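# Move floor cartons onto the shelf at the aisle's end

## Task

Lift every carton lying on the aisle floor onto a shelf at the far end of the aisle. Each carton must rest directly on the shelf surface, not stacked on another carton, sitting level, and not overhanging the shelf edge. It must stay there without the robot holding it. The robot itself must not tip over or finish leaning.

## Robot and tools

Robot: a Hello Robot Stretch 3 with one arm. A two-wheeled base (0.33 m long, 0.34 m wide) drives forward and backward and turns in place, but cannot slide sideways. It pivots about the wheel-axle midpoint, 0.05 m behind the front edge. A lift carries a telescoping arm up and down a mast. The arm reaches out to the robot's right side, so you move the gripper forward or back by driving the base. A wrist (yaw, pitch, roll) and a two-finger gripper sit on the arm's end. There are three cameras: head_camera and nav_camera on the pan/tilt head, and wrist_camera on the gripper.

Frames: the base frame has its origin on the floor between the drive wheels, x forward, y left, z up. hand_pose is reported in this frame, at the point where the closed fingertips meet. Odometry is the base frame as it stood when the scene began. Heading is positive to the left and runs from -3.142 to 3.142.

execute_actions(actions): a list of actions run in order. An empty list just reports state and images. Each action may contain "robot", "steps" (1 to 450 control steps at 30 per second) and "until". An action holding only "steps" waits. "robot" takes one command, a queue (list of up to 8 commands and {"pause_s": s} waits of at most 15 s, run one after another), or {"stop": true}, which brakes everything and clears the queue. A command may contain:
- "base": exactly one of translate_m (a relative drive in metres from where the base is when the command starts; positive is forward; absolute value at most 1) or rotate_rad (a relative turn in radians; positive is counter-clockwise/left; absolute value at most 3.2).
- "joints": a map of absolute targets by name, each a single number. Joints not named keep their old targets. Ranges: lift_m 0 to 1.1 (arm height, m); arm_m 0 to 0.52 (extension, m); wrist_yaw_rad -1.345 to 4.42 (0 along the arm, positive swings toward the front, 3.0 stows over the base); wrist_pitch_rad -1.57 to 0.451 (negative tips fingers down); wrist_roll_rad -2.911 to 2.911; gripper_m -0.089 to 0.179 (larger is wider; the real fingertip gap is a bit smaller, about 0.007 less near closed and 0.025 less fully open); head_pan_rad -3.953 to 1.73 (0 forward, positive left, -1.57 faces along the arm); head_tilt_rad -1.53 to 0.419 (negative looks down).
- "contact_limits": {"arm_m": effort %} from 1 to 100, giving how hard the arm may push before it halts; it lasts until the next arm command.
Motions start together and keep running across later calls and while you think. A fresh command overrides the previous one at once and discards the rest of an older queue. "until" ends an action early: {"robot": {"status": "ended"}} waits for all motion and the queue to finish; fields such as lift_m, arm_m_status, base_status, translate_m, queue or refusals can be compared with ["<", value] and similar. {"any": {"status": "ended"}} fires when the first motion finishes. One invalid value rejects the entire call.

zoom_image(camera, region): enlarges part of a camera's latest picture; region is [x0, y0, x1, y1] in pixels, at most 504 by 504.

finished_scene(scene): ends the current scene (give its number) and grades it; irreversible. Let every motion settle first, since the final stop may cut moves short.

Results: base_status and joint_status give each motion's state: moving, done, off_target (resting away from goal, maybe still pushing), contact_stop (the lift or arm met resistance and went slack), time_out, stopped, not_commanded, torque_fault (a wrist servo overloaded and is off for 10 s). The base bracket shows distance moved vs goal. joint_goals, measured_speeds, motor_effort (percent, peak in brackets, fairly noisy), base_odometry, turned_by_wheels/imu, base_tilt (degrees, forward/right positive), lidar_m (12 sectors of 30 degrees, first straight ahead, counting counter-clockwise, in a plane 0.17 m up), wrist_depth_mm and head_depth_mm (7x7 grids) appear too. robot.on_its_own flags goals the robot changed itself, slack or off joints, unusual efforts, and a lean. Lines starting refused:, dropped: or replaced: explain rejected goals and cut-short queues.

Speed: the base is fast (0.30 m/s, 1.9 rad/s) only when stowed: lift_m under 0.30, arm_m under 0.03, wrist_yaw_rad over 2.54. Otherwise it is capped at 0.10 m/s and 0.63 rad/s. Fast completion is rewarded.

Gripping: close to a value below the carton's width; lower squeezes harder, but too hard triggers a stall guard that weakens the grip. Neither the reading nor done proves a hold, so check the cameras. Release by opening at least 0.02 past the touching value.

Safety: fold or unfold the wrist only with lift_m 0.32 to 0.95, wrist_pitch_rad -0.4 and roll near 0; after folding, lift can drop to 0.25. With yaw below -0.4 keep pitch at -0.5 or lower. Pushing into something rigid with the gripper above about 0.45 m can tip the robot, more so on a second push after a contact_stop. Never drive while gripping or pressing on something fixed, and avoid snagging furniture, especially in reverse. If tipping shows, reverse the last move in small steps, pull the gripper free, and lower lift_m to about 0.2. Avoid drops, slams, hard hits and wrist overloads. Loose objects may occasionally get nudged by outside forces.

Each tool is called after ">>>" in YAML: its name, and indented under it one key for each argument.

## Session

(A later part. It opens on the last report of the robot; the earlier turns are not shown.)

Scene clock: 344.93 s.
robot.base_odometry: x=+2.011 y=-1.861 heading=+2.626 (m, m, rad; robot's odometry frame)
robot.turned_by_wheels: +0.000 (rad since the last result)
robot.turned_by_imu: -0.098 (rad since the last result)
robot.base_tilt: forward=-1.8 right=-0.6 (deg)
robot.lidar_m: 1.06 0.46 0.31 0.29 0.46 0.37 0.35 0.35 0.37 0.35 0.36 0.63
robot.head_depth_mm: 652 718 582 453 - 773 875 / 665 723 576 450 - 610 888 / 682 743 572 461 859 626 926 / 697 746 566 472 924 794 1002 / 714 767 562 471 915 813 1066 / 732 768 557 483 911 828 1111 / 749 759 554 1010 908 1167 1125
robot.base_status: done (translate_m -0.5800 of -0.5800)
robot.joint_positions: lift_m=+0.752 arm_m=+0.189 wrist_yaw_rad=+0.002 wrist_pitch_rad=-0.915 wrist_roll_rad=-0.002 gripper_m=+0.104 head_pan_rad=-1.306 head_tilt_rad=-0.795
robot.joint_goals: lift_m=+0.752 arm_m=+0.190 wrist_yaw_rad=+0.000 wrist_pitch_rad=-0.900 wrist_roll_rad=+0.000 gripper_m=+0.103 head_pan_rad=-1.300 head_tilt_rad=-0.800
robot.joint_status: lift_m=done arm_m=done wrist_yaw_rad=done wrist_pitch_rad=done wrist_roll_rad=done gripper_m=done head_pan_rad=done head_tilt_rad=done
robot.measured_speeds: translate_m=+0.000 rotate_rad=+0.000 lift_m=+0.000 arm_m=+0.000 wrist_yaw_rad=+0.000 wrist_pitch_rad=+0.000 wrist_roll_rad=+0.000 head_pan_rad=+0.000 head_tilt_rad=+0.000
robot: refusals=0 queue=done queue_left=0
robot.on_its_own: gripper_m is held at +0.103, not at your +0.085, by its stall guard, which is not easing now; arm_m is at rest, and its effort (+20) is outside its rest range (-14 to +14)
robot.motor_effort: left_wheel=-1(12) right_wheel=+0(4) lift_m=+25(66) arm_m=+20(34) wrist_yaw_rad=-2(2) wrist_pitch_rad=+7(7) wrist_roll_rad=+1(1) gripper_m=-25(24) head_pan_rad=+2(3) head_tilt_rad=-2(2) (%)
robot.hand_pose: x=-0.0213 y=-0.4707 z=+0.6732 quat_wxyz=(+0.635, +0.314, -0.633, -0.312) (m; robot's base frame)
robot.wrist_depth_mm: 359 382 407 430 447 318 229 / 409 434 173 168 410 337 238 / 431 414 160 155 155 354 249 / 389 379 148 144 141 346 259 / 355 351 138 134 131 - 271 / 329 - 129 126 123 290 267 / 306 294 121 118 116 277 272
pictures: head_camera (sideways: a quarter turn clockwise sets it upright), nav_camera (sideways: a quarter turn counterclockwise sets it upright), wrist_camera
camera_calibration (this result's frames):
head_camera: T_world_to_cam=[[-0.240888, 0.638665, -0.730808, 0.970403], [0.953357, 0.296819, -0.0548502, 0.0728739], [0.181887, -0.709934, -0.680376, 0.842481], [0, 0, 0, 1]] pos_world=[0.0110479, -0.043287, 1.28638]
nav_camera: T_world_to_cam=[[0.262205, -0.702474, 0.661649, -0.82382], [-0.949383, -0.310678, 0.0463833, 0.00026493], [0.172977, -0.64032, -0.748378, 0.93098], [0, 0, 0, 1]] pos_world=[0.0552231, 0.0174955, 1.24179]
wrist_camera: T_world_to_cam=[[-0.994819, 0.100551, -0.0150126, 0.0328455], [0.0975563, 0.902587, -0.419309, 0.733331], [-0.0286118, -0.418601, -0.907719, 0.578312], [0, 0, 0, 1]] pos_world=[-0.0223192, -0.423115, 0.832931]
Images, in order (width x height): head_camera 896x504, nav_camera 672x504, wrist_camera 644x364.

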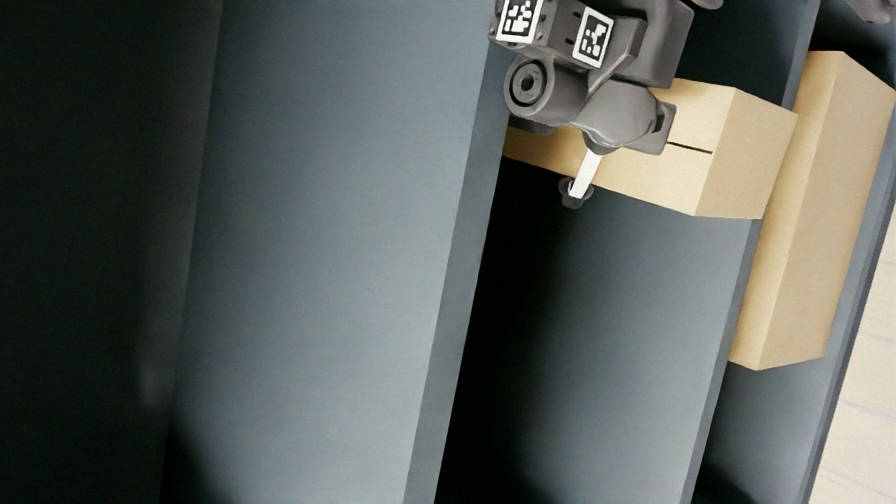

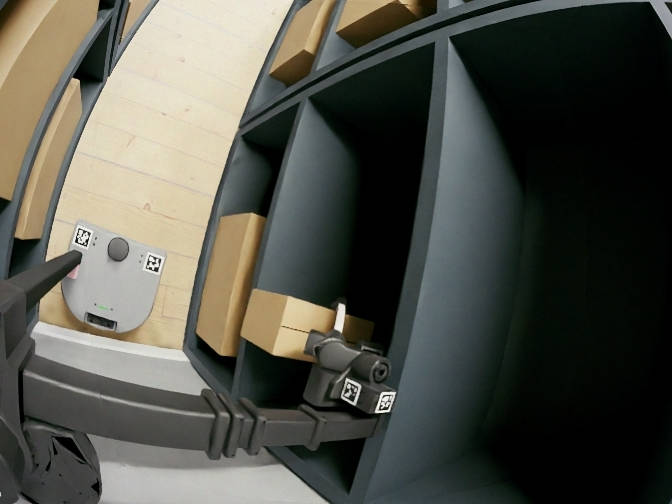

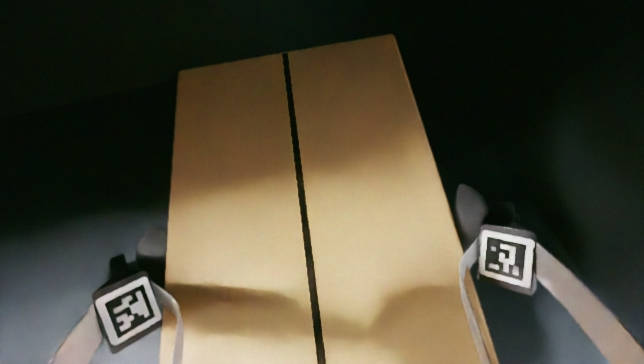

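>>> execute_actions:
  actions:
    - {"robot":[{"joints":{"arm_m":0.175}},{"joints":{"gripper_m":0.179}},{"joints":{"lift_m":0.765}},{"joints":{"arm_m":0.0}},{"joints":{"gripper_m":0.0,"lift_m":0.70}},{"joints":{"arm_m":0.13},"contact_limits":{"arm_m":30}},{"pause_s":0.3}],"steps":450,"until":{"robot":{"status":"ended"}}}

Scene clock: 358.03 s.
robot.base_odometry: x=+2.011 y=-1.861 heading=+2.626 (m, m, rad; robot's odometry frame)
robot.turned_by_wheels: +0.000 (rad since the last result)
robot.turned_by_imu: -0.046 (rad since the last result)
robot.base_tilt: forward=-0.9 right=+1.0 (deg)
robot.lidar_m: 0.94 0.49 0.32 0.30 0.47 0.37 0.34 0.35 0.38 0.35 0.35 0.64
robot.head_depth_mm: 626 681 546 431 695 - 974 / 639 693 540 429 699 - 892 / 650 697 536 427 903 771 926 / 662 709 531 435 895 768 981 / 676 704 527 435 892 777 1054 / 688 697 521 442 885 793 1089 / 703 687 516 452 881 804 1100
robot.base_status: done (translate_m -0.5800 of -0.5800)
robot.joint_positions: lift_m=+0.700 arm_m=+0.130 wrist_yaw_rad=+0.002 wrist_pitch_rad=-0.910 wrist_roll_rad=+0.002 gripper_m=+0.000 head_pan_rad=-1.306 head_tilt_rad=-0.795
robot.joint_goals: lift_m=+0.700 arm_m=+0.130 wrist_yaw_rad=+0.000 wrist_pitch_rad=-0.900 wrist_roll_rad=+0.000 gripper_m=+0.000 head_pan_rad=-1.300 head_tilt_rad=-0.800
robot.joint_status: lift_m=done arm_m=done wrist_yaw_rad=done wrist_pitch_rad=done wrist_roll_rad=done gripper_m=done head_pan_rad=done head_tilt_rad=done
robot.measured_speeds: translate_m=+0.000 rotate_rad=+0.000 lift_m=+0.000 arm_m=+0.000 wrist_yaw_rad=+0.000 wrist_pitch_rad=+0.000 wrist_roll_rad=+0.000 head_pan_rad=+0.000 head_tilt_rad=+0.000
robot: refusals=0 queue=done queue_left=0
robot.motor_effort: left_wheel=+1(6) right_wheel=-1(13) lift_m=+29(51) arm_m=+5(21) wrist_yaw_rad=-1(3) wrist_pitch_rad=+4(6) wrist_roll_rad=-1(1) gripper_m=-3(100) head_pan_rad=+1(3) head_tilt_rad=-2(2) (%)
robot.contact_limits: arm_m 30 (drawing in: default 30, maximum 49; extending or still: default 41, maximum 66)
robot.hand_pose: x=-0.0214 y=-0.4128 z=+0.6218 quat_wxyz=(+0.635, +0.311, -0.635, -0.311) (m; robot's base frame)
robot.wrist_depth_mm: 382 389 381 109 107 106 113 / 361 354 345 100 107 123 210 / 330 320 316 120 136 162 233 / 297 294 290 164 185 272 244 / 275 272 270 - 253 256 246 / 253 251 249 241 240 238 235 / 237 235 231 230 225 227 332
pictures: head_camera (sideways: a quarter turn clockwise sets it upright), nav_camera (sideways: a quarter turn counterclockwise sets it upright), wrist_camera
camera_calibration (this result's frames):
head_camera: T_world_to_cam=[[-0.240889, 0.638664, -0.730808, 0.970403], [0.953357, 0.296819, -0.0548502, 0.0728739], [0.181887, -0.709934, -0.680376, 0.84248], [0, 0, 0, 1]] pos_world=[0.011048, -0.043287, 1.28638]
nav_camera: T_world_to_cam=[[0.262205, -0.702473, 0.661649, -0.82382], [-0.949383, -0.310679, 0.0463833, 0.00026492], [0.172977, -0.64032, -0.748378, 0.93098], [0, 0, 0, 1]] pos_world=[0.0552231, 0.0174955, 1.24179]
wrist_camera: T_world_to_cam=[[-0.994464, 0.103604, -0.0175347, 0.0290147], [0.101237, 0.899993, -0.423986, 0.661504], [-0.0281453, -0.423414, -0.905499, 0.552479], [0, 0, 0, 1]] pos_world=[-0.0225651, -0.364427, 0.781247]
Images, in order (width x height): head_camera 896x504, nav_camera 672x504, wrist_camera 644x364.

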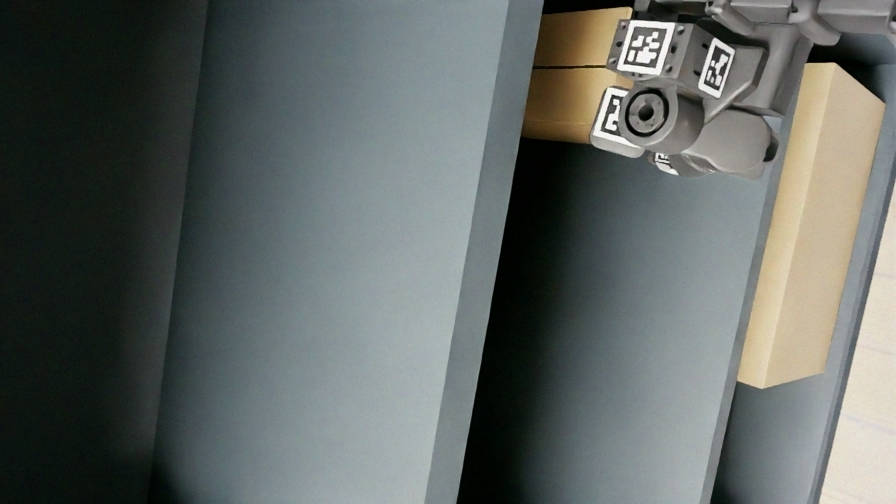

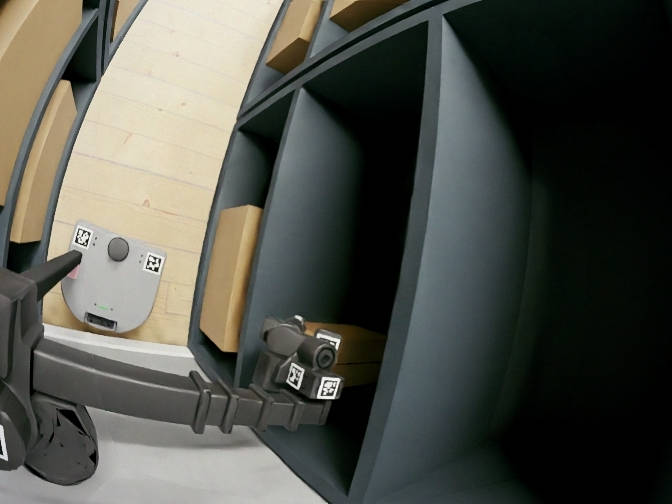

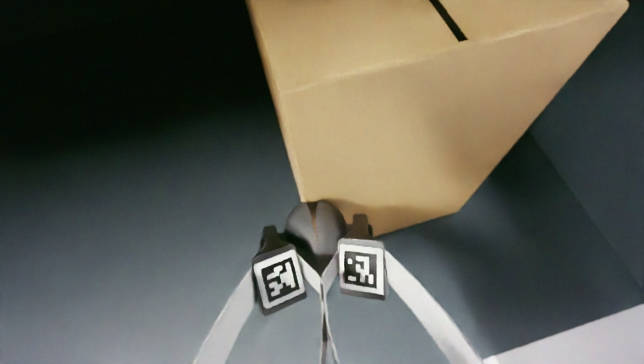

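>>> execute_actions:
  actions:
    - {"robot":[{"joints":{"arm_m":0.0}},{"joints":{"wrist_yaw_rad":1.57,"gripper_m":0.179,"head_pan_rad":0,"head_tilt_rad":-0.7},"base":{"rotate_rad":0.09}},{"base":{"translate_m":0.5},"joints":{"lift_m":0.45}}],"steps":450,"until":{"robot":{"status":"ended"}}}

Scene clock: 371.90 s.
robot.base_odometry: x=+1.556 y=-1.654 heading=+2.716 (m, m, rad; robot's odometry frame)
robot.turned_by_wheels: +0.090 (rad since the last result)
robot.turned_by_imu: +0.087 (rad since the last result)
robot.base_tilt: forward=-0.8 right=+1.0 (deg)
robot.lidar_m: 3.48 0.47 0.32 0.30 0.33 0.43 0.84 0.49 0.44 0.31 0.32 0.50
robot.head_depth_mm: 3298 907 1034 948 882 842 898 / 3266 3616 2761 1278 1380 1223 1124 / 3224 3566 2735 2073 1653 1393 1186 / 3216 3605 2739 2036 1636 1377 1181 / 3313 3548 2665 2034 1638 1363 1177 / 3221 3529 2681 2018 1580 1356 1162 / 3303 957 1046 1145 1350 1186 1097
robot.base_status: done (translate_m +0.5000 of +0.5000)
robot.joint_positions: lift_m=+0.450 arm_m=+0.000 wrist_yaw_rad=+1.567 wrist_pitch_rad=-0.910 wrist_roll_rad=+0.002 gripper_m=+0.179 head_pan_rad=-0.007 head_tilt_rad=-0.704
robot.joint_goals: lift_m=+0.450 arm_m=+0.000 wrist_yaw_rad=+1.570 wrist_pitch_rad=-0.900 wrist_roll_rad=+0.000 gripper_m=+0.179 head_pan_rad=+0.000 head_tilt_rad=-0.700
robot.joint_status: lift_m=done arm_m=done wrist_yaw_rad=done wrist_pitch_rad=done wrist_roll_rad=done gripper_m=done head_pan_rad=done head_tilt_rad=done
robot.measured_speeds: translate_m=+0.000 rotate_rad=+0.000 lift_m=+0.000 arm_m=+0.000 wrist_yaw_rad=+0.000 wrist_pitch_rad=+0.000 wrist_roll_rad=+0.000 head_pan_rad=+0.000 head_tilt_rad=+0.000
robot: refusals=0 queue=done queue_left=0
robot.motor_effort: left_wheel=-4(7) right_wheel=+5(12) lift_m=+29(30) arm_m=-5(5) wrist_yaw_rad=+4(4) wrist_pitch_rad=+4(4) wrist_roll_rad=-1(1) gripper_m=+0(100) head_pan_rad=+3(37) head_tilt_rad=+1(8) (%)
robot.hand_pose: x=+0.1169 y=-0.1460 z=+0.3718 quat_wxyz=(+0.669, +0.668, -0.231, +0.227) (m; robot's base frame)
robot.wrist_depth_mm: 752 828 832 799 424 404 432 / 679 756 742 723 495 494 572 / 628 683 671 655 547 550 175 / 594 621 613 599 517 509 184 / 558 575 578 561 535 327 232 / 519 530 526 516 505 355 196 / - 496 495 488 477 394 392
pictures: head_camera (sideways: a quarter turn clockwise sets it upright), nav_camera (sideways: a quarter turn counterclockwise sets it upright), wrist_camera
camera_calibration (this result's frames):
head_camera: T_world_to_cam=[[-0.610565, -0.0609025, -0.789621, 1.04932], [-0.0245748, 0.998016, -0.0579735, 0.0829122], [0.791584, -0.0159919, -0.61085, 0.748324], [0, 0, 0, 1]] pos_world=[0.0503521, -0.00687469, 1.29048]
nav_camera: T_world_to_cam=[[0.683772, 0.0642455, 0.726862, -0.911375], [0.039703, -0.997917, 0.050854, -0.0115946], [0.728615, -0.00591392, -0.684898, 0.845032], [0, 0, 0, 1]] pos_world=[0.00792956, 0.0519787, 1.24179]
wrist_camera: T_world_to_cam=[[-0.109163, -0.993869, -0.0175346, -0.129258], [-0.899413, 0.106268, -0.423986, 0.302416], [0.42325, -0.0305126, -0.905499, 0.447573], [0, 0, 0, 1]] pos_world=[0.0684512, -0.146946, 0.53123]
Images, in order (width x height): head_camera 896x504, nav_camera 672x504, wrist_camera 644x364.

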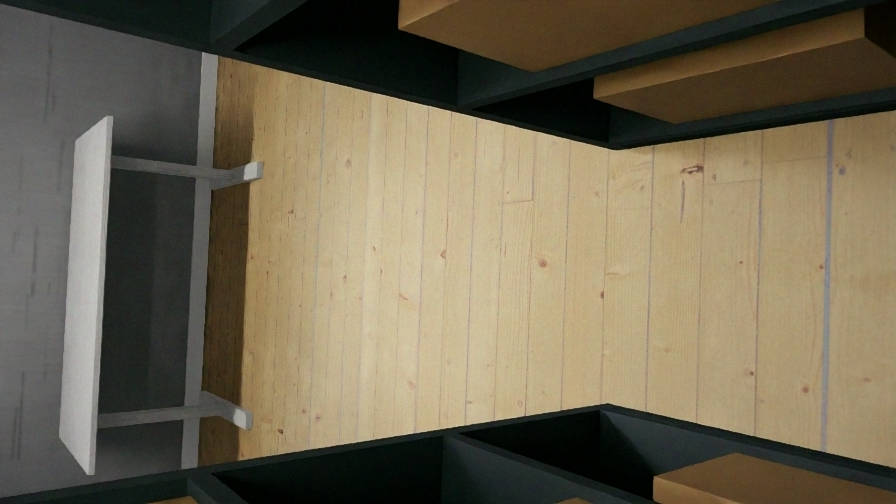

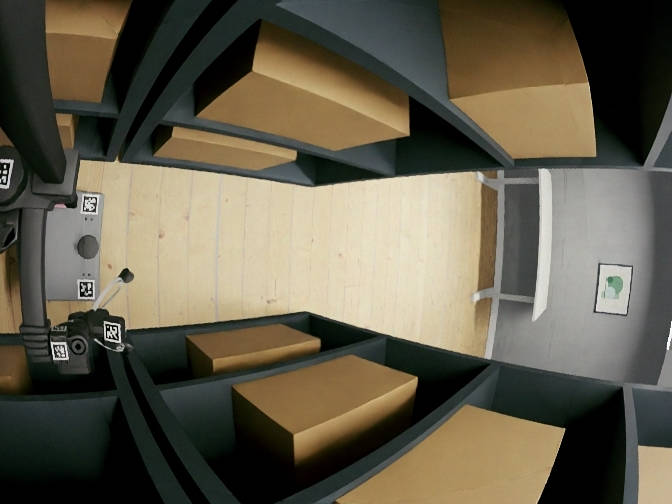

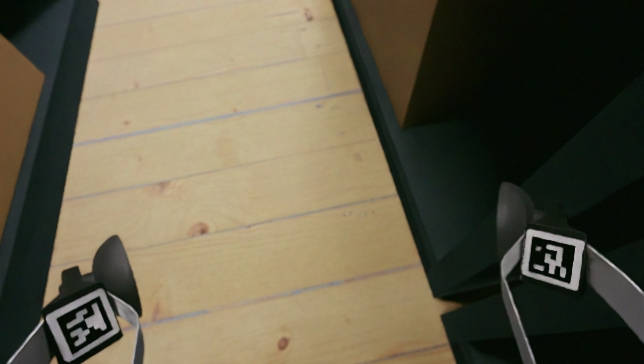

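>>> execute_actions:
  actions:
    - {"robot":[{"base":{"rotate_rad":0.06},"joints":{"gripper_m":0.08}},{"base":{"translate_m":1.0}},{"base":{"translate_m":0.3},"joints":{"head_pan_rad":-1.6,"head_tilt_rad":-1.2}}],"steps":450,"until":{"robot":{"status":"ended"}}}
    - {"steps":200,"until":{"robot":{"status":"ended"}}}

Scene clock: 393.83 s.
robot.base_odometry: x=+0.342 y=-1.190 heading=+2.776 (m, m, rad; robot's odometry frame)
robot.turned_by_wheels: +0.060 (rad since the last result)
robot.turned_by_imu: +0.054 (rad since the last result)
robot.base_tilt: forward=-0.9 right=+0.9 (deg)
robot.lidar_m: 2.20 2.25 1.89 1.84 0.40 0.39 1.19 0.61 0.45 0.49 2.00 2.69
robot.head_depth_mm: 1822 997 903 881 1248 1186 - / 1850 1673 1496 1190 1252 1188 - / 1856 1671 1513 1220 1300 - - / 1835 1671 1514 1365 1297 - - / 1855 1657 1500 1375 1281 1167 1093 / 1836 1660 1502 1370 1260 1175 1089 / 1838 1636 1493 1375 1254 1167 1085
robot.base_status: done (translate_m +0.3000 of +0.3000)
robot.joint_positions: lift_m=+0.450 arm_m=+0.000 wrist_yaw_rad=+1.567 wrist_pitch_rad=-0.910 wrist_roll_rad=+0.002 gripper_m=+0.080 head_pan_rad=-1.593 head_tilt_rad=-1.185
robot.joint_goals: lift_m=+0.450 arm_m=+0.000 wrist_yaw_rad=+1.570 wrist_pitch_rad=-0.900 wrist_roll_rad=+0.000 gripper_m=+0.080 head_pan_rad=-1.600 head_tilt_rad=-1.200
robot.joint_status: lift_m=done arm_m=done wrist_yaw_rad=done wrist_pitch_rad=done wrist_roll_rad=done gripper_m=done head_pan_rad=done head_tilt_rad=done
robot.measured_speeds: translate_m=+0.000 rotate_rad=+0.000 lift_m=+0.000 arm_m=+0.000 wrist_yaw_rad=+0.000 wrist_pitch_rad=+0.000 wrist_roll_rad=+0.000 head_pan_rad=+0.000 head_tilt_rad=+0.000
robot: refusals=0 queue=done queue_left=0
robot.motor_effort: left_wheel=-4(7) right_wheel=+5(11) lift_m=+29(29) arm_m=-5(5) wrist_yaw_rad=+2(2) wrist_pitch_rad=+4(4) wrist_roll_rad=-1(1) gripper_m=+1(100) head_pan_rad=-2(34) head_tilt_rad=-5(23) (%)
robot.hand_pose: x=+0.1169 y=-0.1460 z=+0.3718 quat_wxyz=(+0.669, +0.668, -0.231, +0.227) (m; robot's base frame)
robot.wrist_depth_mm: 858 837 830 808 786 783 760 / 764 753 738 713 707 694 679 / 701 686 679 657 649 634 619 / 631 623 615 605 603 584 578 / 583 577 575 559 559 543 539 / 543 536 521 523 505 505 497 / 502 501 490 481 482 473 466
pictures: head_camera (sideways: a quarter turn clockwise sets it upright), nav_camera (sideways: a quarter turn counterclockwise sets it upright), wrist_camera
camera_calibration (this result's frames):
head_camera: T_world_to_cam=[[-0.0449153, 0.907413, -0.417833, 0.561454], [0.998795, 0.0325173, -0.0367482, 0.0490065], [-0.0197591, -0.41898, -0.907781, 1.13936], [0, 0, 0, 1]] pos_world=[-0.00121693, -0.0336956, 1.27068]
nav_camera: T_world_to_cam=[[0.0479742, -0.94334, 0.328341, -0.388329], [-0.998816, -0.0426374, 0.0234387, 0.0304557], [-0.00811114, -0.329076, -0.944269, 1.18668], [0, 0, 0, 1]] pos_world=[0.0586747, 0.02548, 1.24733]
wrist_camera: T_world_to_cam=[[-0.109038, -0.993883, -0.0175346, -0.129257], [-0.899426, 0.106156, -0.423986, 0.302398], [0.423254, -0.0304595, -0.905499, 0.447579], [0, 0, 0, 1]] pos_world=[0.0684514, -0.146935, 0.531228]
Images, in order (width x height): head_camera 896x504, nav_camera 672x504, wrist_camera 644x364.

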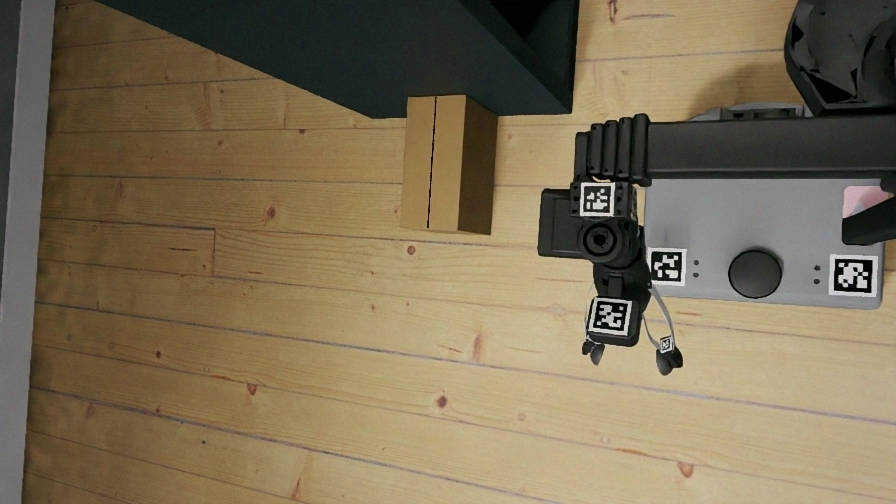

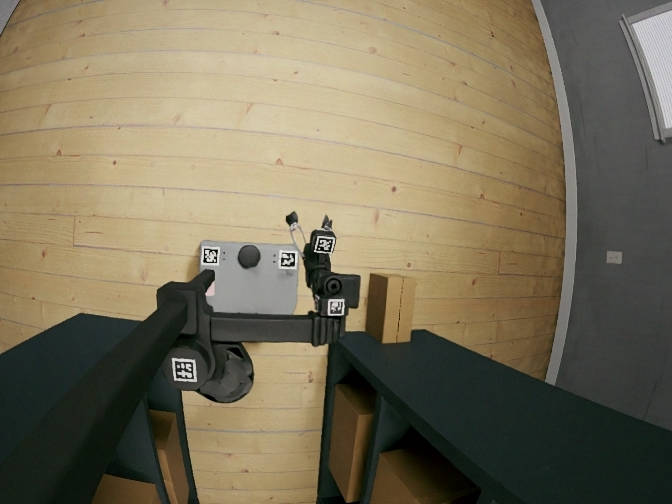

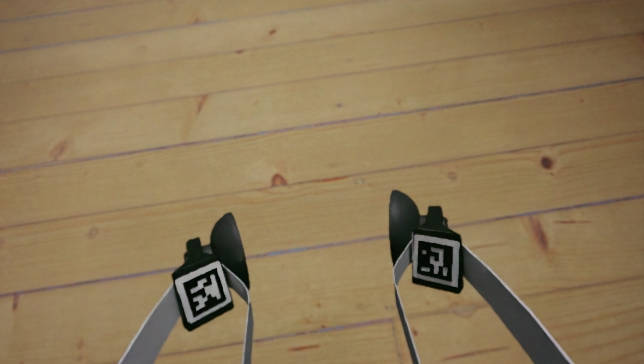

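>>> execute_actions:
  actions:
    - {"robot":[{"base":{"translate_m":0.35}},{"base":{"rotate_rad":-1.571}},{"base":{"translate_m":0.907}},{"base":{"rotate_rad":-1.571},"joints":{"gripper_m":0.179,"arm_m":0.18,"head_pan_rad":-1.0}},{"base":{"translate_m":0.4}}],"steps":450,"until":{"robot":{"status":"ended"}}}
    - {"steps":450,"until":{"robot":{"status":"ended"}}}

Scene clock: 426.73 s.
robot.base_odometry: x=+0.713 y=-0.360 heading=-0.366 (m, m, rad; robot's odometry frame)
robot.turned_by_wheels: -3.142 (rad since the last result)
robot.turned_by_imu: -3.141 (rad since the last result)
robot.base_tilt: forward=-0.8 right=+0.9 (deg)
robot.lidar_m: 0.42 1.43 1.05 1.01 1.05 1.44 2.22 2.72 2.83 0.29 0.30 0.27
robot.head_depth_mm: 1603 1597 1523 1413 1279 1177 1105 / 1586 1612 1525 1409 1263 1209 1090 / 502 662 1096 1393 1129 1208 - / 419 524 700 1052 1236 1203 - / 359 433 549 741 1164 1172 1087 / 314 370 450 574 1221 1173 1093 / 291 324 382 547 1242 1170 1085
robot.base_status: done (translate_m +0.4000 of +0.4000)
robot.joint_positions: lift_m=+0.450 arm_m=+0.180 wrist_yaw_rad=+1.568 wrist_pitch_rad=-0.910 wrist_roll_rad=+0.002 gripper_m=+0.179 head_pan_rad=-1.007 head_tilt_rad=-1.185
robot.joint_goals: lift_m=+0.450 arm_m=+0.180 wrist_yaw_rad=+1.570 wrist_pitch_rad=-0.900 wrist_roll_rad=+0.000 gripper_m=+0.179 head_pan_rad=-1.000 head_tilt_rad=-1.200
robot.joint_status: lift_m=done arm_m=done wrist_yaw_rad=done wrist_pitch_rad=done wrist_roll_rad=done gripper_m=done head_pan_rad=done head_tilt_rad=done
robot.measured_speeds: translate_m=+0.000 rotate_rad=+0.000 lift_m=+0.000 arm_m=+0.000 wrist_yaw_rad=+0.000 wrist_pitch_rad=+0.000 wrist_roll_rad=+0.000 head_pan_rad=+0.000 head_tilt_rad=+0.000
robot: refusals=0 queue=done queue_left=0
robot.motor_effort: left_wheel=+3(8) right_wheel=-5(10) lift_m=+29(29) arm_m=+5(4) wrist_yaw_rad=+2(2) wrist_pitch_rad=+4(4) wrist_roll_rad=-1(1) gripper_m=+1(100) head_pan_rad=+3(30) head_tilt_rad=-5(5) (%)
robot.hand_pose: x=+0.1169 y=-0.3253 z=+0.3718 quat_wxyz=(+0.669, +0.669, -0.231, +0.228) (m; robot's base frame)
robot.wrist_depth_mm: 178 184 193 203 215 227 251 / 206 215 228 242 258 274 667 / 245 260 275 298 322 362 633 / 611 323 353 387 417 578 579 / 585 557 482 372 540 549 542 / 553 533 525 347 500 506 494 / - 497 490 325 330 470 466
pictures: head_camera (sideways: a quarter turn clockwise sets it upright), nav_camera (sideways: a quarter turn counterclockwise sets it upright), wrist_camera
camera_calibration (this result's frames):
head_camera: T_world_to_cam=[[-0.539619, 0.730993, -0.417686, 0.564281], [0.813907, 0.579833, -0.0367394, 0.0501228], [0.215332, -0.359783, -0.907848, 1.13801], [0, 0, 0, 1]] pos_world=[0.0186505, -0.0321104, 1.27068]
nav_camera: T_world_to_cam=[[0.562041, -0.759212, 0.328188, -0.391266], [-0.808324, -0.588271, 0.0234282, 0.0293073], [0.175277, -0.27845, -0.944322, 1.18563], [0, 0, 0, 1]] pos_world=[0.0357842, 0.0503254, 1.24734]
wrist_camera: T_world_to_cam=[[-0.108367, -0.993956, -0.017535, -0.307531], [-0.899497, 0.105548, -0.423986, 0.321239], [0.423274, -0.0301734, -0.905499, 0.442208], [0, 0, 0, 1]] pos_world=[0.0684526, -0.326236, 0.531227]
Images, in order (width x height): head_camera 896x504, nav_camera 672x504, wrist_camera 644x364.

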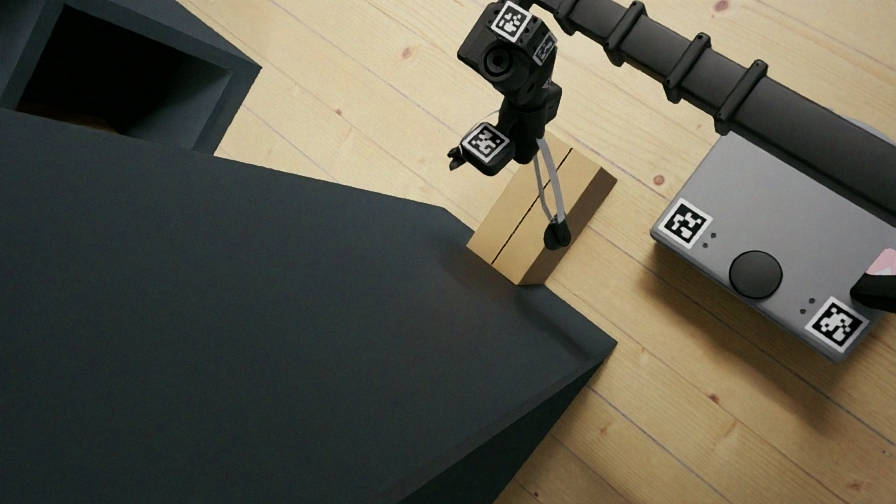

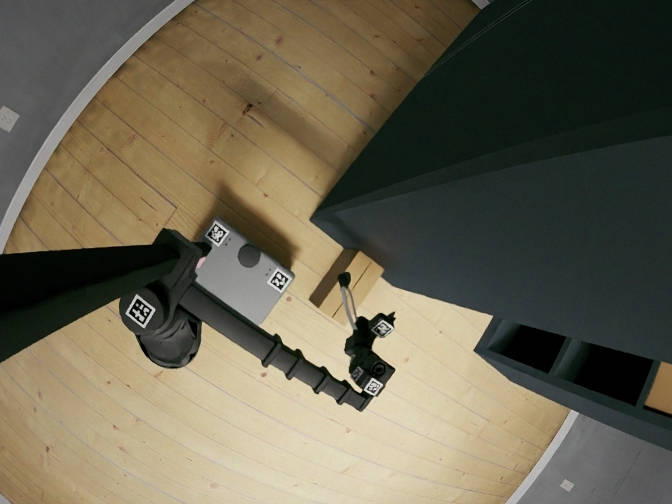

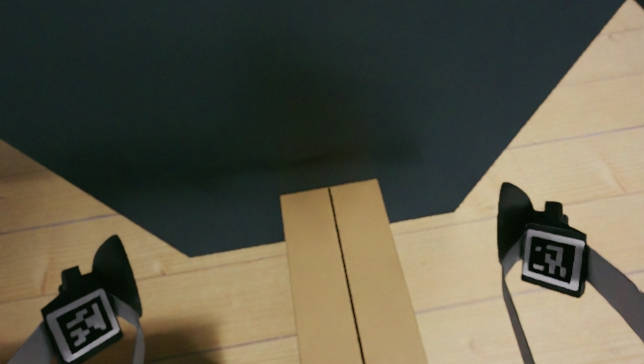

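>>> execute_actions:
  actions:
    - {"robot":[{"joints":{"arm_m":0.205},"base":{"translate_m":0.01}},{"joints":{"lift_m":0.222}},{"joints":{"gripper_m":0.085}},{"pause_s":1},{"joints":{"lift_m":0.45}},{"base":{"translate_m":-0.3},"joints":{"arm_m":0.0}}],"steps":450,"until":{"robot":{"status":"ended"}}}

Scene clock: 443.37 s.
robot.base_odometry: x=+0.442 y=-0.257 heading=-0.366 (m, m, rad; robot's odometry frame)
robot.turned_by_wheels: +0.000 (rad since the last result)
robot.turned_by_imu: +0.000 (rad since the last result)
robot.base_tilt: forward=-0.8 right=+1.0 (deg)
robot.lidar_m: 0.55 1.43 1.05 1.01 1.05 1.44 1.94 2.44 2.82 2.74 0.76 0.56
robot.head_depth_mm: 1864 1690 1533 1393 1281 1196 1105 / 1432 1661 1517 1398 1294 - 1096 / 1734 1619 1516 1380 1288 - - / 1619 1634 1513 1382 1287 - - / 1595 1610 1356 1378 871 1176 1088 / 717 846 1028 1304 1266 1168 1091 / 639 736 874 1070 1256 1163 1087
robot.base_status: done (translate_m -0.3000 of -0.3000)
robot.joint_positions: lift_m=+0.450 arm_m=+0.000 wrist_yaw_rad=+1.572 wrist_pitch_rad=-0.915 wrist_roll_rad=-0.005 gripper_m=+0.097 head_pan_rad=-1.007 head_tilt_rad=-1.185
robot.joint_goals: lift_m=+0.450 arm_m=+0.000 wrist_yaw_rad=+1.570 wrist_pitch_rad=-0.900 wrist_roll_rad=+0.000 gripper_m=+0.095 head_pan_rad=-1.000 head_tilt_rad=-1.200
robot.joint_status: lift_m=done arm_m=done wrist_yaw_rad=done wrist_pitch_rad=done wrist_roll_rad=done gripper_m=done head_pan_rad=done head_tilt_rad=done
robot.measured_speeds: translate_m=+0.000 rotate_rad=+0.000 lift_m=+0.000 arm_m=+0.000 wrist_yaw_rad=+0.000 wrist_pitch_rad=+0.000 wrist_roll_rad=+0.000 head_pan_rad=+0.000 head_tilt_rad=+0.000
robot: refusals=0 queue=done queue_left=0
robot.on_its_own: gripper_m is held at +0.095, not at your +0.085, by its stall guard, which is not easing now
robot.motor_effort: left_wheel=+2(7) right_wheel=-3(13) lift_m=+38(41) arm_m=-5(6) wrist_yaw_rad=-2(6) wrist_pitch_rad=+6(7) wrist_roll_rad=+3(4) gripper_m=-25(100) head_pan_rad=+3(3) head_tilt_rad=-5(4) (%)
robot.hand_pose: x=+0.1159 y=-0.1453 z=+0.3708 quat_wxyz=(+0.670, +0.669, -0.225, +0.230) (m; robot's base frame)
robot.wrist_depth_mm: 862 841 805 501 553 621 772 / 759 749 175 173 633 675 692 / 694 678 161 160 161 637 636 / 624 619 149 148 147 588 587 / 575 575 139 138 136 548 543 / 538 532 130 129 128 497 499 / 503 487 122 121 120 466 472
pictures: head_camera (sideways: a quarter turn clockwise sets it upright), nav_camera (sideways: a quarter turn counterclockwise sets it upright), wrist_camera
camera_calibration (this result's frames):
head_camera: T_world_to_cam=[[-0.539678, 0.730982, -0.417627, 0.564204], [0.813869, 0.579885, -0.0367358, 0.0501183], [0.215322, -0.359719, -0.907876, 1.13805], [0, 0, 0, 1]] pos_world=[0.0186514, -0.0321079, 1.27067]
nav_camera: T_world_to_cam=[[0.5621, -0.759195, 0.328126, -0.391186], [-0.808287, -0.588323, 0.023424, 0.0293127], [0.175261, -0.278387, -0.944343, 1.18566], [0, 0, 0, 1]] pos_world=[0.0357792, 0.0503302, 1.24734]
wrist_camera: T_world_to_cam=[[-0.098555, -0.995047, -0.0129612, -0.131762], [-0.902414, 0.0948548, -0.420299, 0.298364], [0.419447, -0.0297262, -0.907293, 0.448352], [0, 0, 0, 1]] pos_world=[0.0682021, -0.146083, 0.530481]
Images, in order (width x height): head_camera 896x504, nav_camera 672x504, wrist_camera 644x364.

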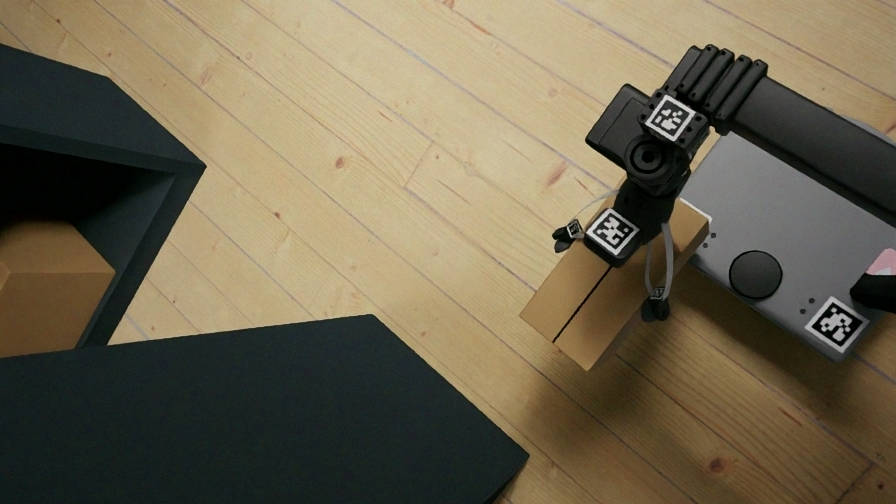

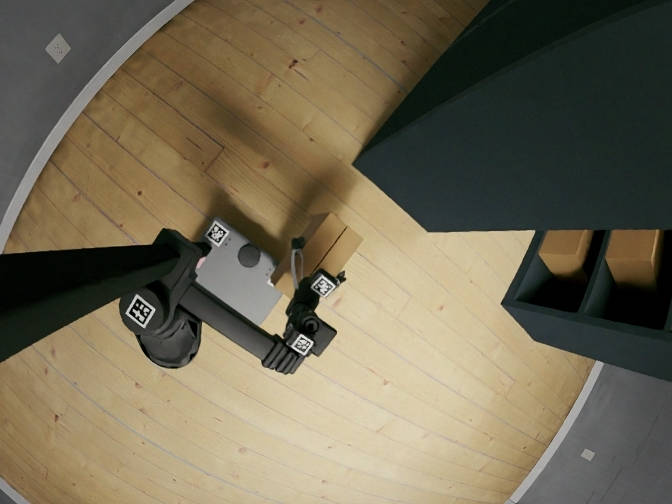

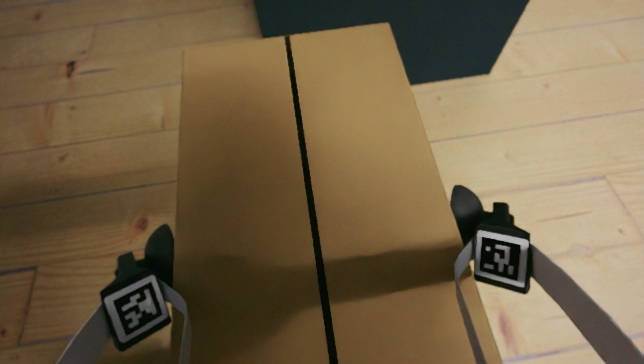

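>>> execute_actions:
  actions:
    - {"robot":[{"base":{"rotate_rad":-1.571}},{"base":{"translate_m":0.907}},{"base":{"rotate_rad":-1.571},"joints":{"head_pan_rad":-3.14,"head_tilt_rad":-0.5}}],"steps":450,"until":{"robot":{"status":"ended"}}}
    - {"steps":200,"until":{"robot":{"status":"ended"}}}

Scene clock: 463.13 s.
robot.base_odometry: x=+0.118 y=-1.104 heading=+2.776 (m, m, rad; robot's odometry frame)
robot.turned_by_wheels: -3.142 (rad since the last result)
robot.turned_by_imu: -3.138 (rad since the last result)
robot.base_tilt: forward=-0.9 right=+1.0 (deg)
robot.lidar_m: 1.95 2.01 1.88 1.83 0.78 0.60 1.05 0.65 0.76 1.92 1.98 2.45
robot.head_depth_mm: 1173 1225 876 994 1041 742 804 / 1609 1331 1421 1294 1194 1241 1243 / 2040 2174 2332 2494 1891 1587 1320 / 2036 2190 2399 2572 2029 1591 1313 / 2033 2197 2381 2553 2014 1580 1301 / 1515 1749 1482 1585 1744 1519 1291 / 1193 1030 1095 1144 1138 1213 1203
robot.base_status: done (rotate_rad -1.5708 of -1.5710)
robot.joint_positions: lift_m=+0.450 arm_m=+0.000 wrist_yaw_rad=+1.572 wrist_pitch_rad=-0.915 wrist_roll_rad=-0.005 gripper_m=+0.097 head_pan_rad=-3.133 head_tilt_rad=-0.507
robot.joint_goals: lift_m=+0.450 arm_m=+0.000 wrist_yaw_rad=+1.570 wrist_pitch_rad=-0.900 wrist_roll_rad=+0.000 gripper_m=+0.095 head_pan_rad=-3.140 head_tilt_rad=-0.500
robot.joint_status: lift_m=done arm_m=done wrist_yaw_rad=done wrist_pitch_rad=done wrist_roll_rad=done gripper_m=done head_pan_rad=done head_tilt_rad=done
robot.measured_speeds: translate_m=+0.000 rotate_rad=+0.000 lift_m=+0.000 arm_m=+0.000 wrist_yaw_rad=+0.000 wrist_pitch_rad=+0.000 wrist_roll_rad=+0.000 head_pan_rad=+0.000 head_tilt_rad=+0.000
robot: refusals=0 queue=done queue_left=0
robot.on_its_own: gripper_m is held at +0.095, not at your +0.085, by its stall guard, which is not easing now
robot.motor_effort: left_wheel=+3(8) right_wheel=-5(10) lift_m=+38(38) arm_m=-5(5) wrist_yaw_rad=-2(2) wrist_pitch_rad=+6(6) wrist_roll_rad=+2(2) gripper_m=-24(25) head_pan_rad=-3(36) head_tilt_rad=+2(24) (%)
robot.hand_pose: x=+0.1159 y=-0.1453 z=+0.3708 quat_wxyz=(+0.670, +0.669, -0.225, +0.230) (m; robot's base frame)
robot.wrist_depth_mm: 838 842 812 806 775 772 761 / 754 752 175 173 674 705 686 / 687 678 161 159 161 639 628 / 638 618 149 148 146 592 573 / 579 573 139 138 137 553 541 / 534 533 130 129 128 491 506 / 506 479 122 121 120 469 473
pictures: head_camera (sideways: a quarter turn clockwise sets it upright), nav_camera (sideways: a quarter turn counterclockwise sets it upright), wrist_camera
camera_calibration (this result's frames):
head_camera: T_world_to_cam=[[0.442886, 0.0690273, -0.893917, 1.17889], [0.0282108, -0.997611, -0.0630576, 0.0892248], [-0.896134, 0.0027092, -0.443775, 0.541241], [0, 0, 0, 1]] pos_world=[-0.0396056, 0.00616972, 1.29964]
nav_camera: T_world_to_cam=[[-0.526915, -0.0736087, 0.846725, -1.06024], [-0.0444379, 0.997266, 0.0590422, -0.0217556], [-0.848756, -0.00651645, -0.528745, 0.651516], [0, 0, 0, 1]] pos_world=[-0.00664432, -0.0521011, 1.2435]
wrist_camera: T_world_to_cam=[[-0.0985732, -0.995045, -0.0129754, -0.131761], [-0.902412, 0.0948773, -0.420298, 0.298368], [0.419447, -0.0297209, -0.907293, 0.448354], [0, 0, 0, 1]] pos_world=[0.068202, -0.146091, 0.530482]
Images, in order (width x height): head_camera 896x504, nav_camera 672x504, wrist_camera 644x364.

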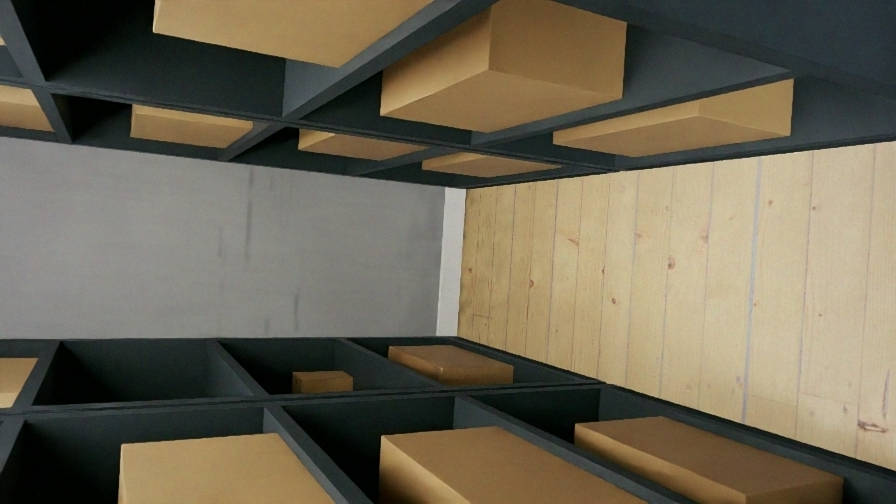

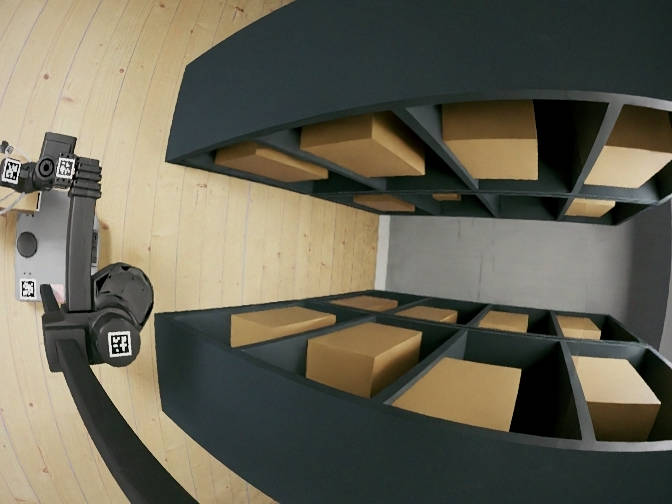

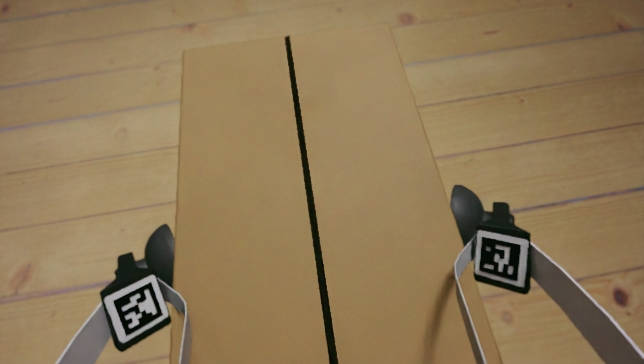

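>>> execute_actions:
  actions:
    - {"robot":[{"base":{"translate_m":-1.0},"joints":{"lift_m":0.77}}],"steps":450,"until":{"robot":{"status":"ended"}}}
    - {"robot":[{"base":{"translate_m":-0.6},"joints":{"head_pan_rad":-1.5,"head_tilt_rad":-0.8}}],"steps":450,"until":{"robot":{"status":"ended"}}}

Scene clock: 484.77 s.
robot.base_odometry: x=+1.612 y=-1.676 heading=+2.776 (m, m, rad; robot's odometry frame)
robot.turned_by_wheels: +0.000 (rad since the last result)
robot.turned_by_imu: +0.003 (rad since the last result)
robot.base_tilt: forward=-0.8 right=+1.0 (deg)
robot.lidar_m: 1.05 0.38 0.26 0.27 0.27 0.37 0.79 0.55 0.45 0.37 0.38 0.57
robot.head_depth_mm: 665 714 551 450 917 787 - / 673 720 545 458 912 802 - / 681 728 540 455 906 805 - / 674 691 536 456 900 802 - / 391 431 478 463 629 768 1097 / 296 331 391 476 593 789 506 / 314 353 399 466 861 807 494
robot.base_status: done (translate_m -0.6000 of -0.6000)
robot.joint_positions: lift_m=+0.770 arm_m=+0.000 wrist_yaw_rad=+1.572 wrist_pitch_rad=-0.915 wrist_roll_rad=-0.005 gripper_m=+0.097 head_pan_rad=-1.507 head_tilt_rad=-0.790
robot.joint_goals: lift_m=+0.770 arm_m=+0.000 wrist_yaw_rad=+1.570 wrist_pitch_rad=-0.900 wrist_roll_rad=+0.000 gripper_m=+0.095 head_pan_rad=-1.500 head_tilt_rad=-0.800
robot.joint_status: lift_m=done arm_m=done wrist_yaw_rad=done wrist_pitch_rad=done wrist_roll_rad=done gripper_m=done head_pan_rad=done head_tilt_rad=done
robot.measured_speeds: translate_m=+0.000 rotate_rad=+0.000 lift_m=+0.000 arm_m=+0.000 wrist_yaw_rad=+0.000 wrist_pitch_rad=+0.000 wrist_roll_rad=+0.000 head_pan_rad=+0.000 head_tilt_rad=+0.000
robot: refusals=0 queue=done queue_left=0
robot.on_its_own: gripper_m is held at +0.095, not at your +0.085, by its stall guard, which is not easing now
robot.motor_effort: left_wheel=+2(4) right_wheel=-4(10) lift_m=+38(39) arm_m=-5(5) wrist_yaw_rad=-2(2) wrist_pitch_rad=+6(6) wrist_roll_rad=+3(3) gripper_m=-23(24) head_pan_rad=+2(37) head_tilt_rad=-3(17) (%)
robot.hand_pose: x=+0.1159 y=-0.1453 z=+0.6908 quat_wxyz=(+0.670, +0.669, -0.225, +0.230) (m; robot's base frame)
robot.wrist_depth_mm: 921 - - - 491 416 432 / 690 - 175 173 442 419 417 / 653 845 161 160 161 390 239 / 602 769 150 148 147 365 271 / 562 674 139 138 137 350 254 / 606 624 130 129 128 414 296 / 482 649 122 121 120 688 297
pictures: head_camera (sideways: a quarter turn clockwise sets it upright), nav_camera (sideways: a quarter turn counterclockwise sets it upright), wrist_camera
camera_calibration (this result's frames):
head_camera: T_world_to_cam=[[-0.108133, 0.669797, -0.734629, 0.974573], [0.993463, 0.1, -0.055057, 0.0728989], [0.0365862, -0.73578, -0.676232, 0.837977], [0, 0, 0, 1]] pos_world=[0.00230304, -0.0434892, 1.28663]
nav_camera: T_world_to_cam=[[0.116293, -0.736967, 0.66585, -0.828404], [-0.992335, -0.114422, 0.0466715, 0.000151369], [0.0417923, -0.666174, -0.744625, 0.9269], [0, 0, 0, 1]] pos_world=[0.0577501, 0.00698732, 1.24178]
wrist_camera: T_world_to_cam=[[-0.0985729, -0.995045, -0.0129754, -0.127609], [-0.902412, 0.094877, -0.420298, 0.432864], [0.419447, -0.0297208, -0.907293, 0.738691], [0, 0, 0, 1]] pos_world=[0.068202, -0.146091, 0.850486]
Images, in order (width x height): head_camera 896x504, nav_camera 672x504, wrist_camera 644x364.

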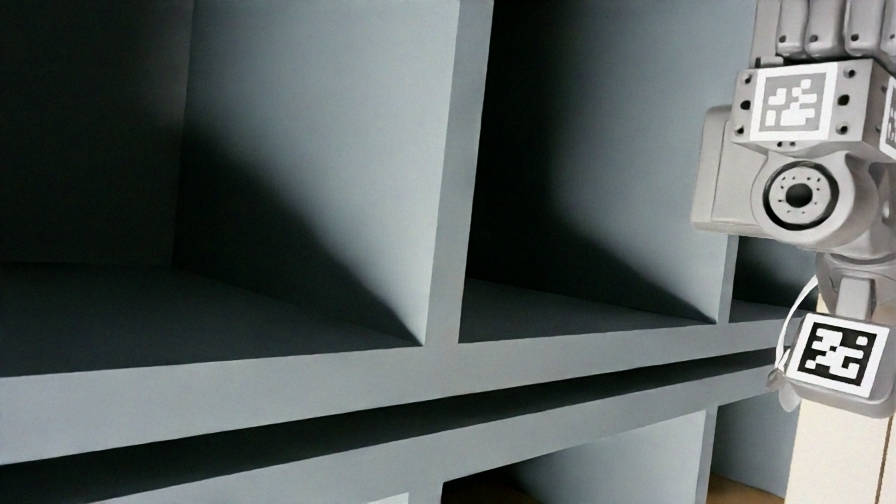

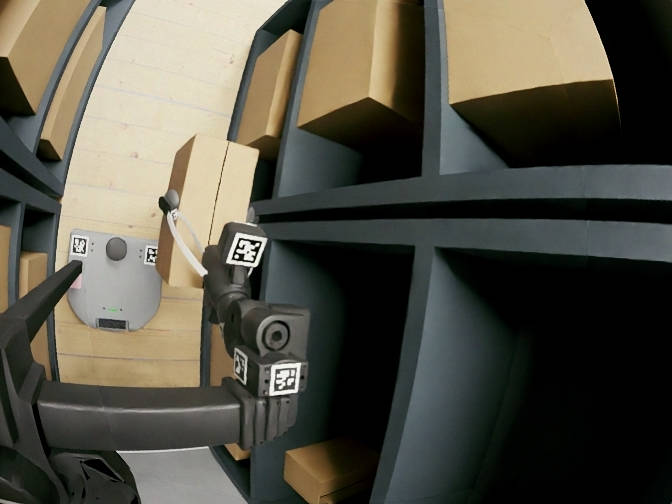

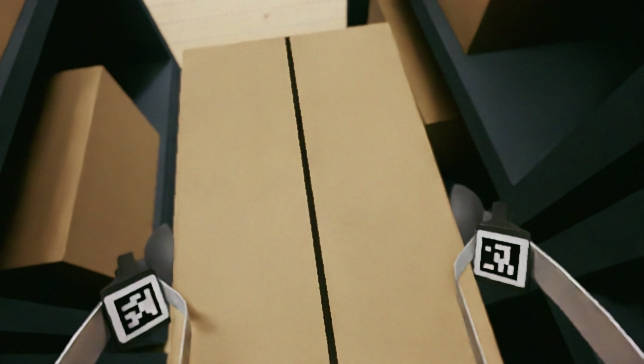

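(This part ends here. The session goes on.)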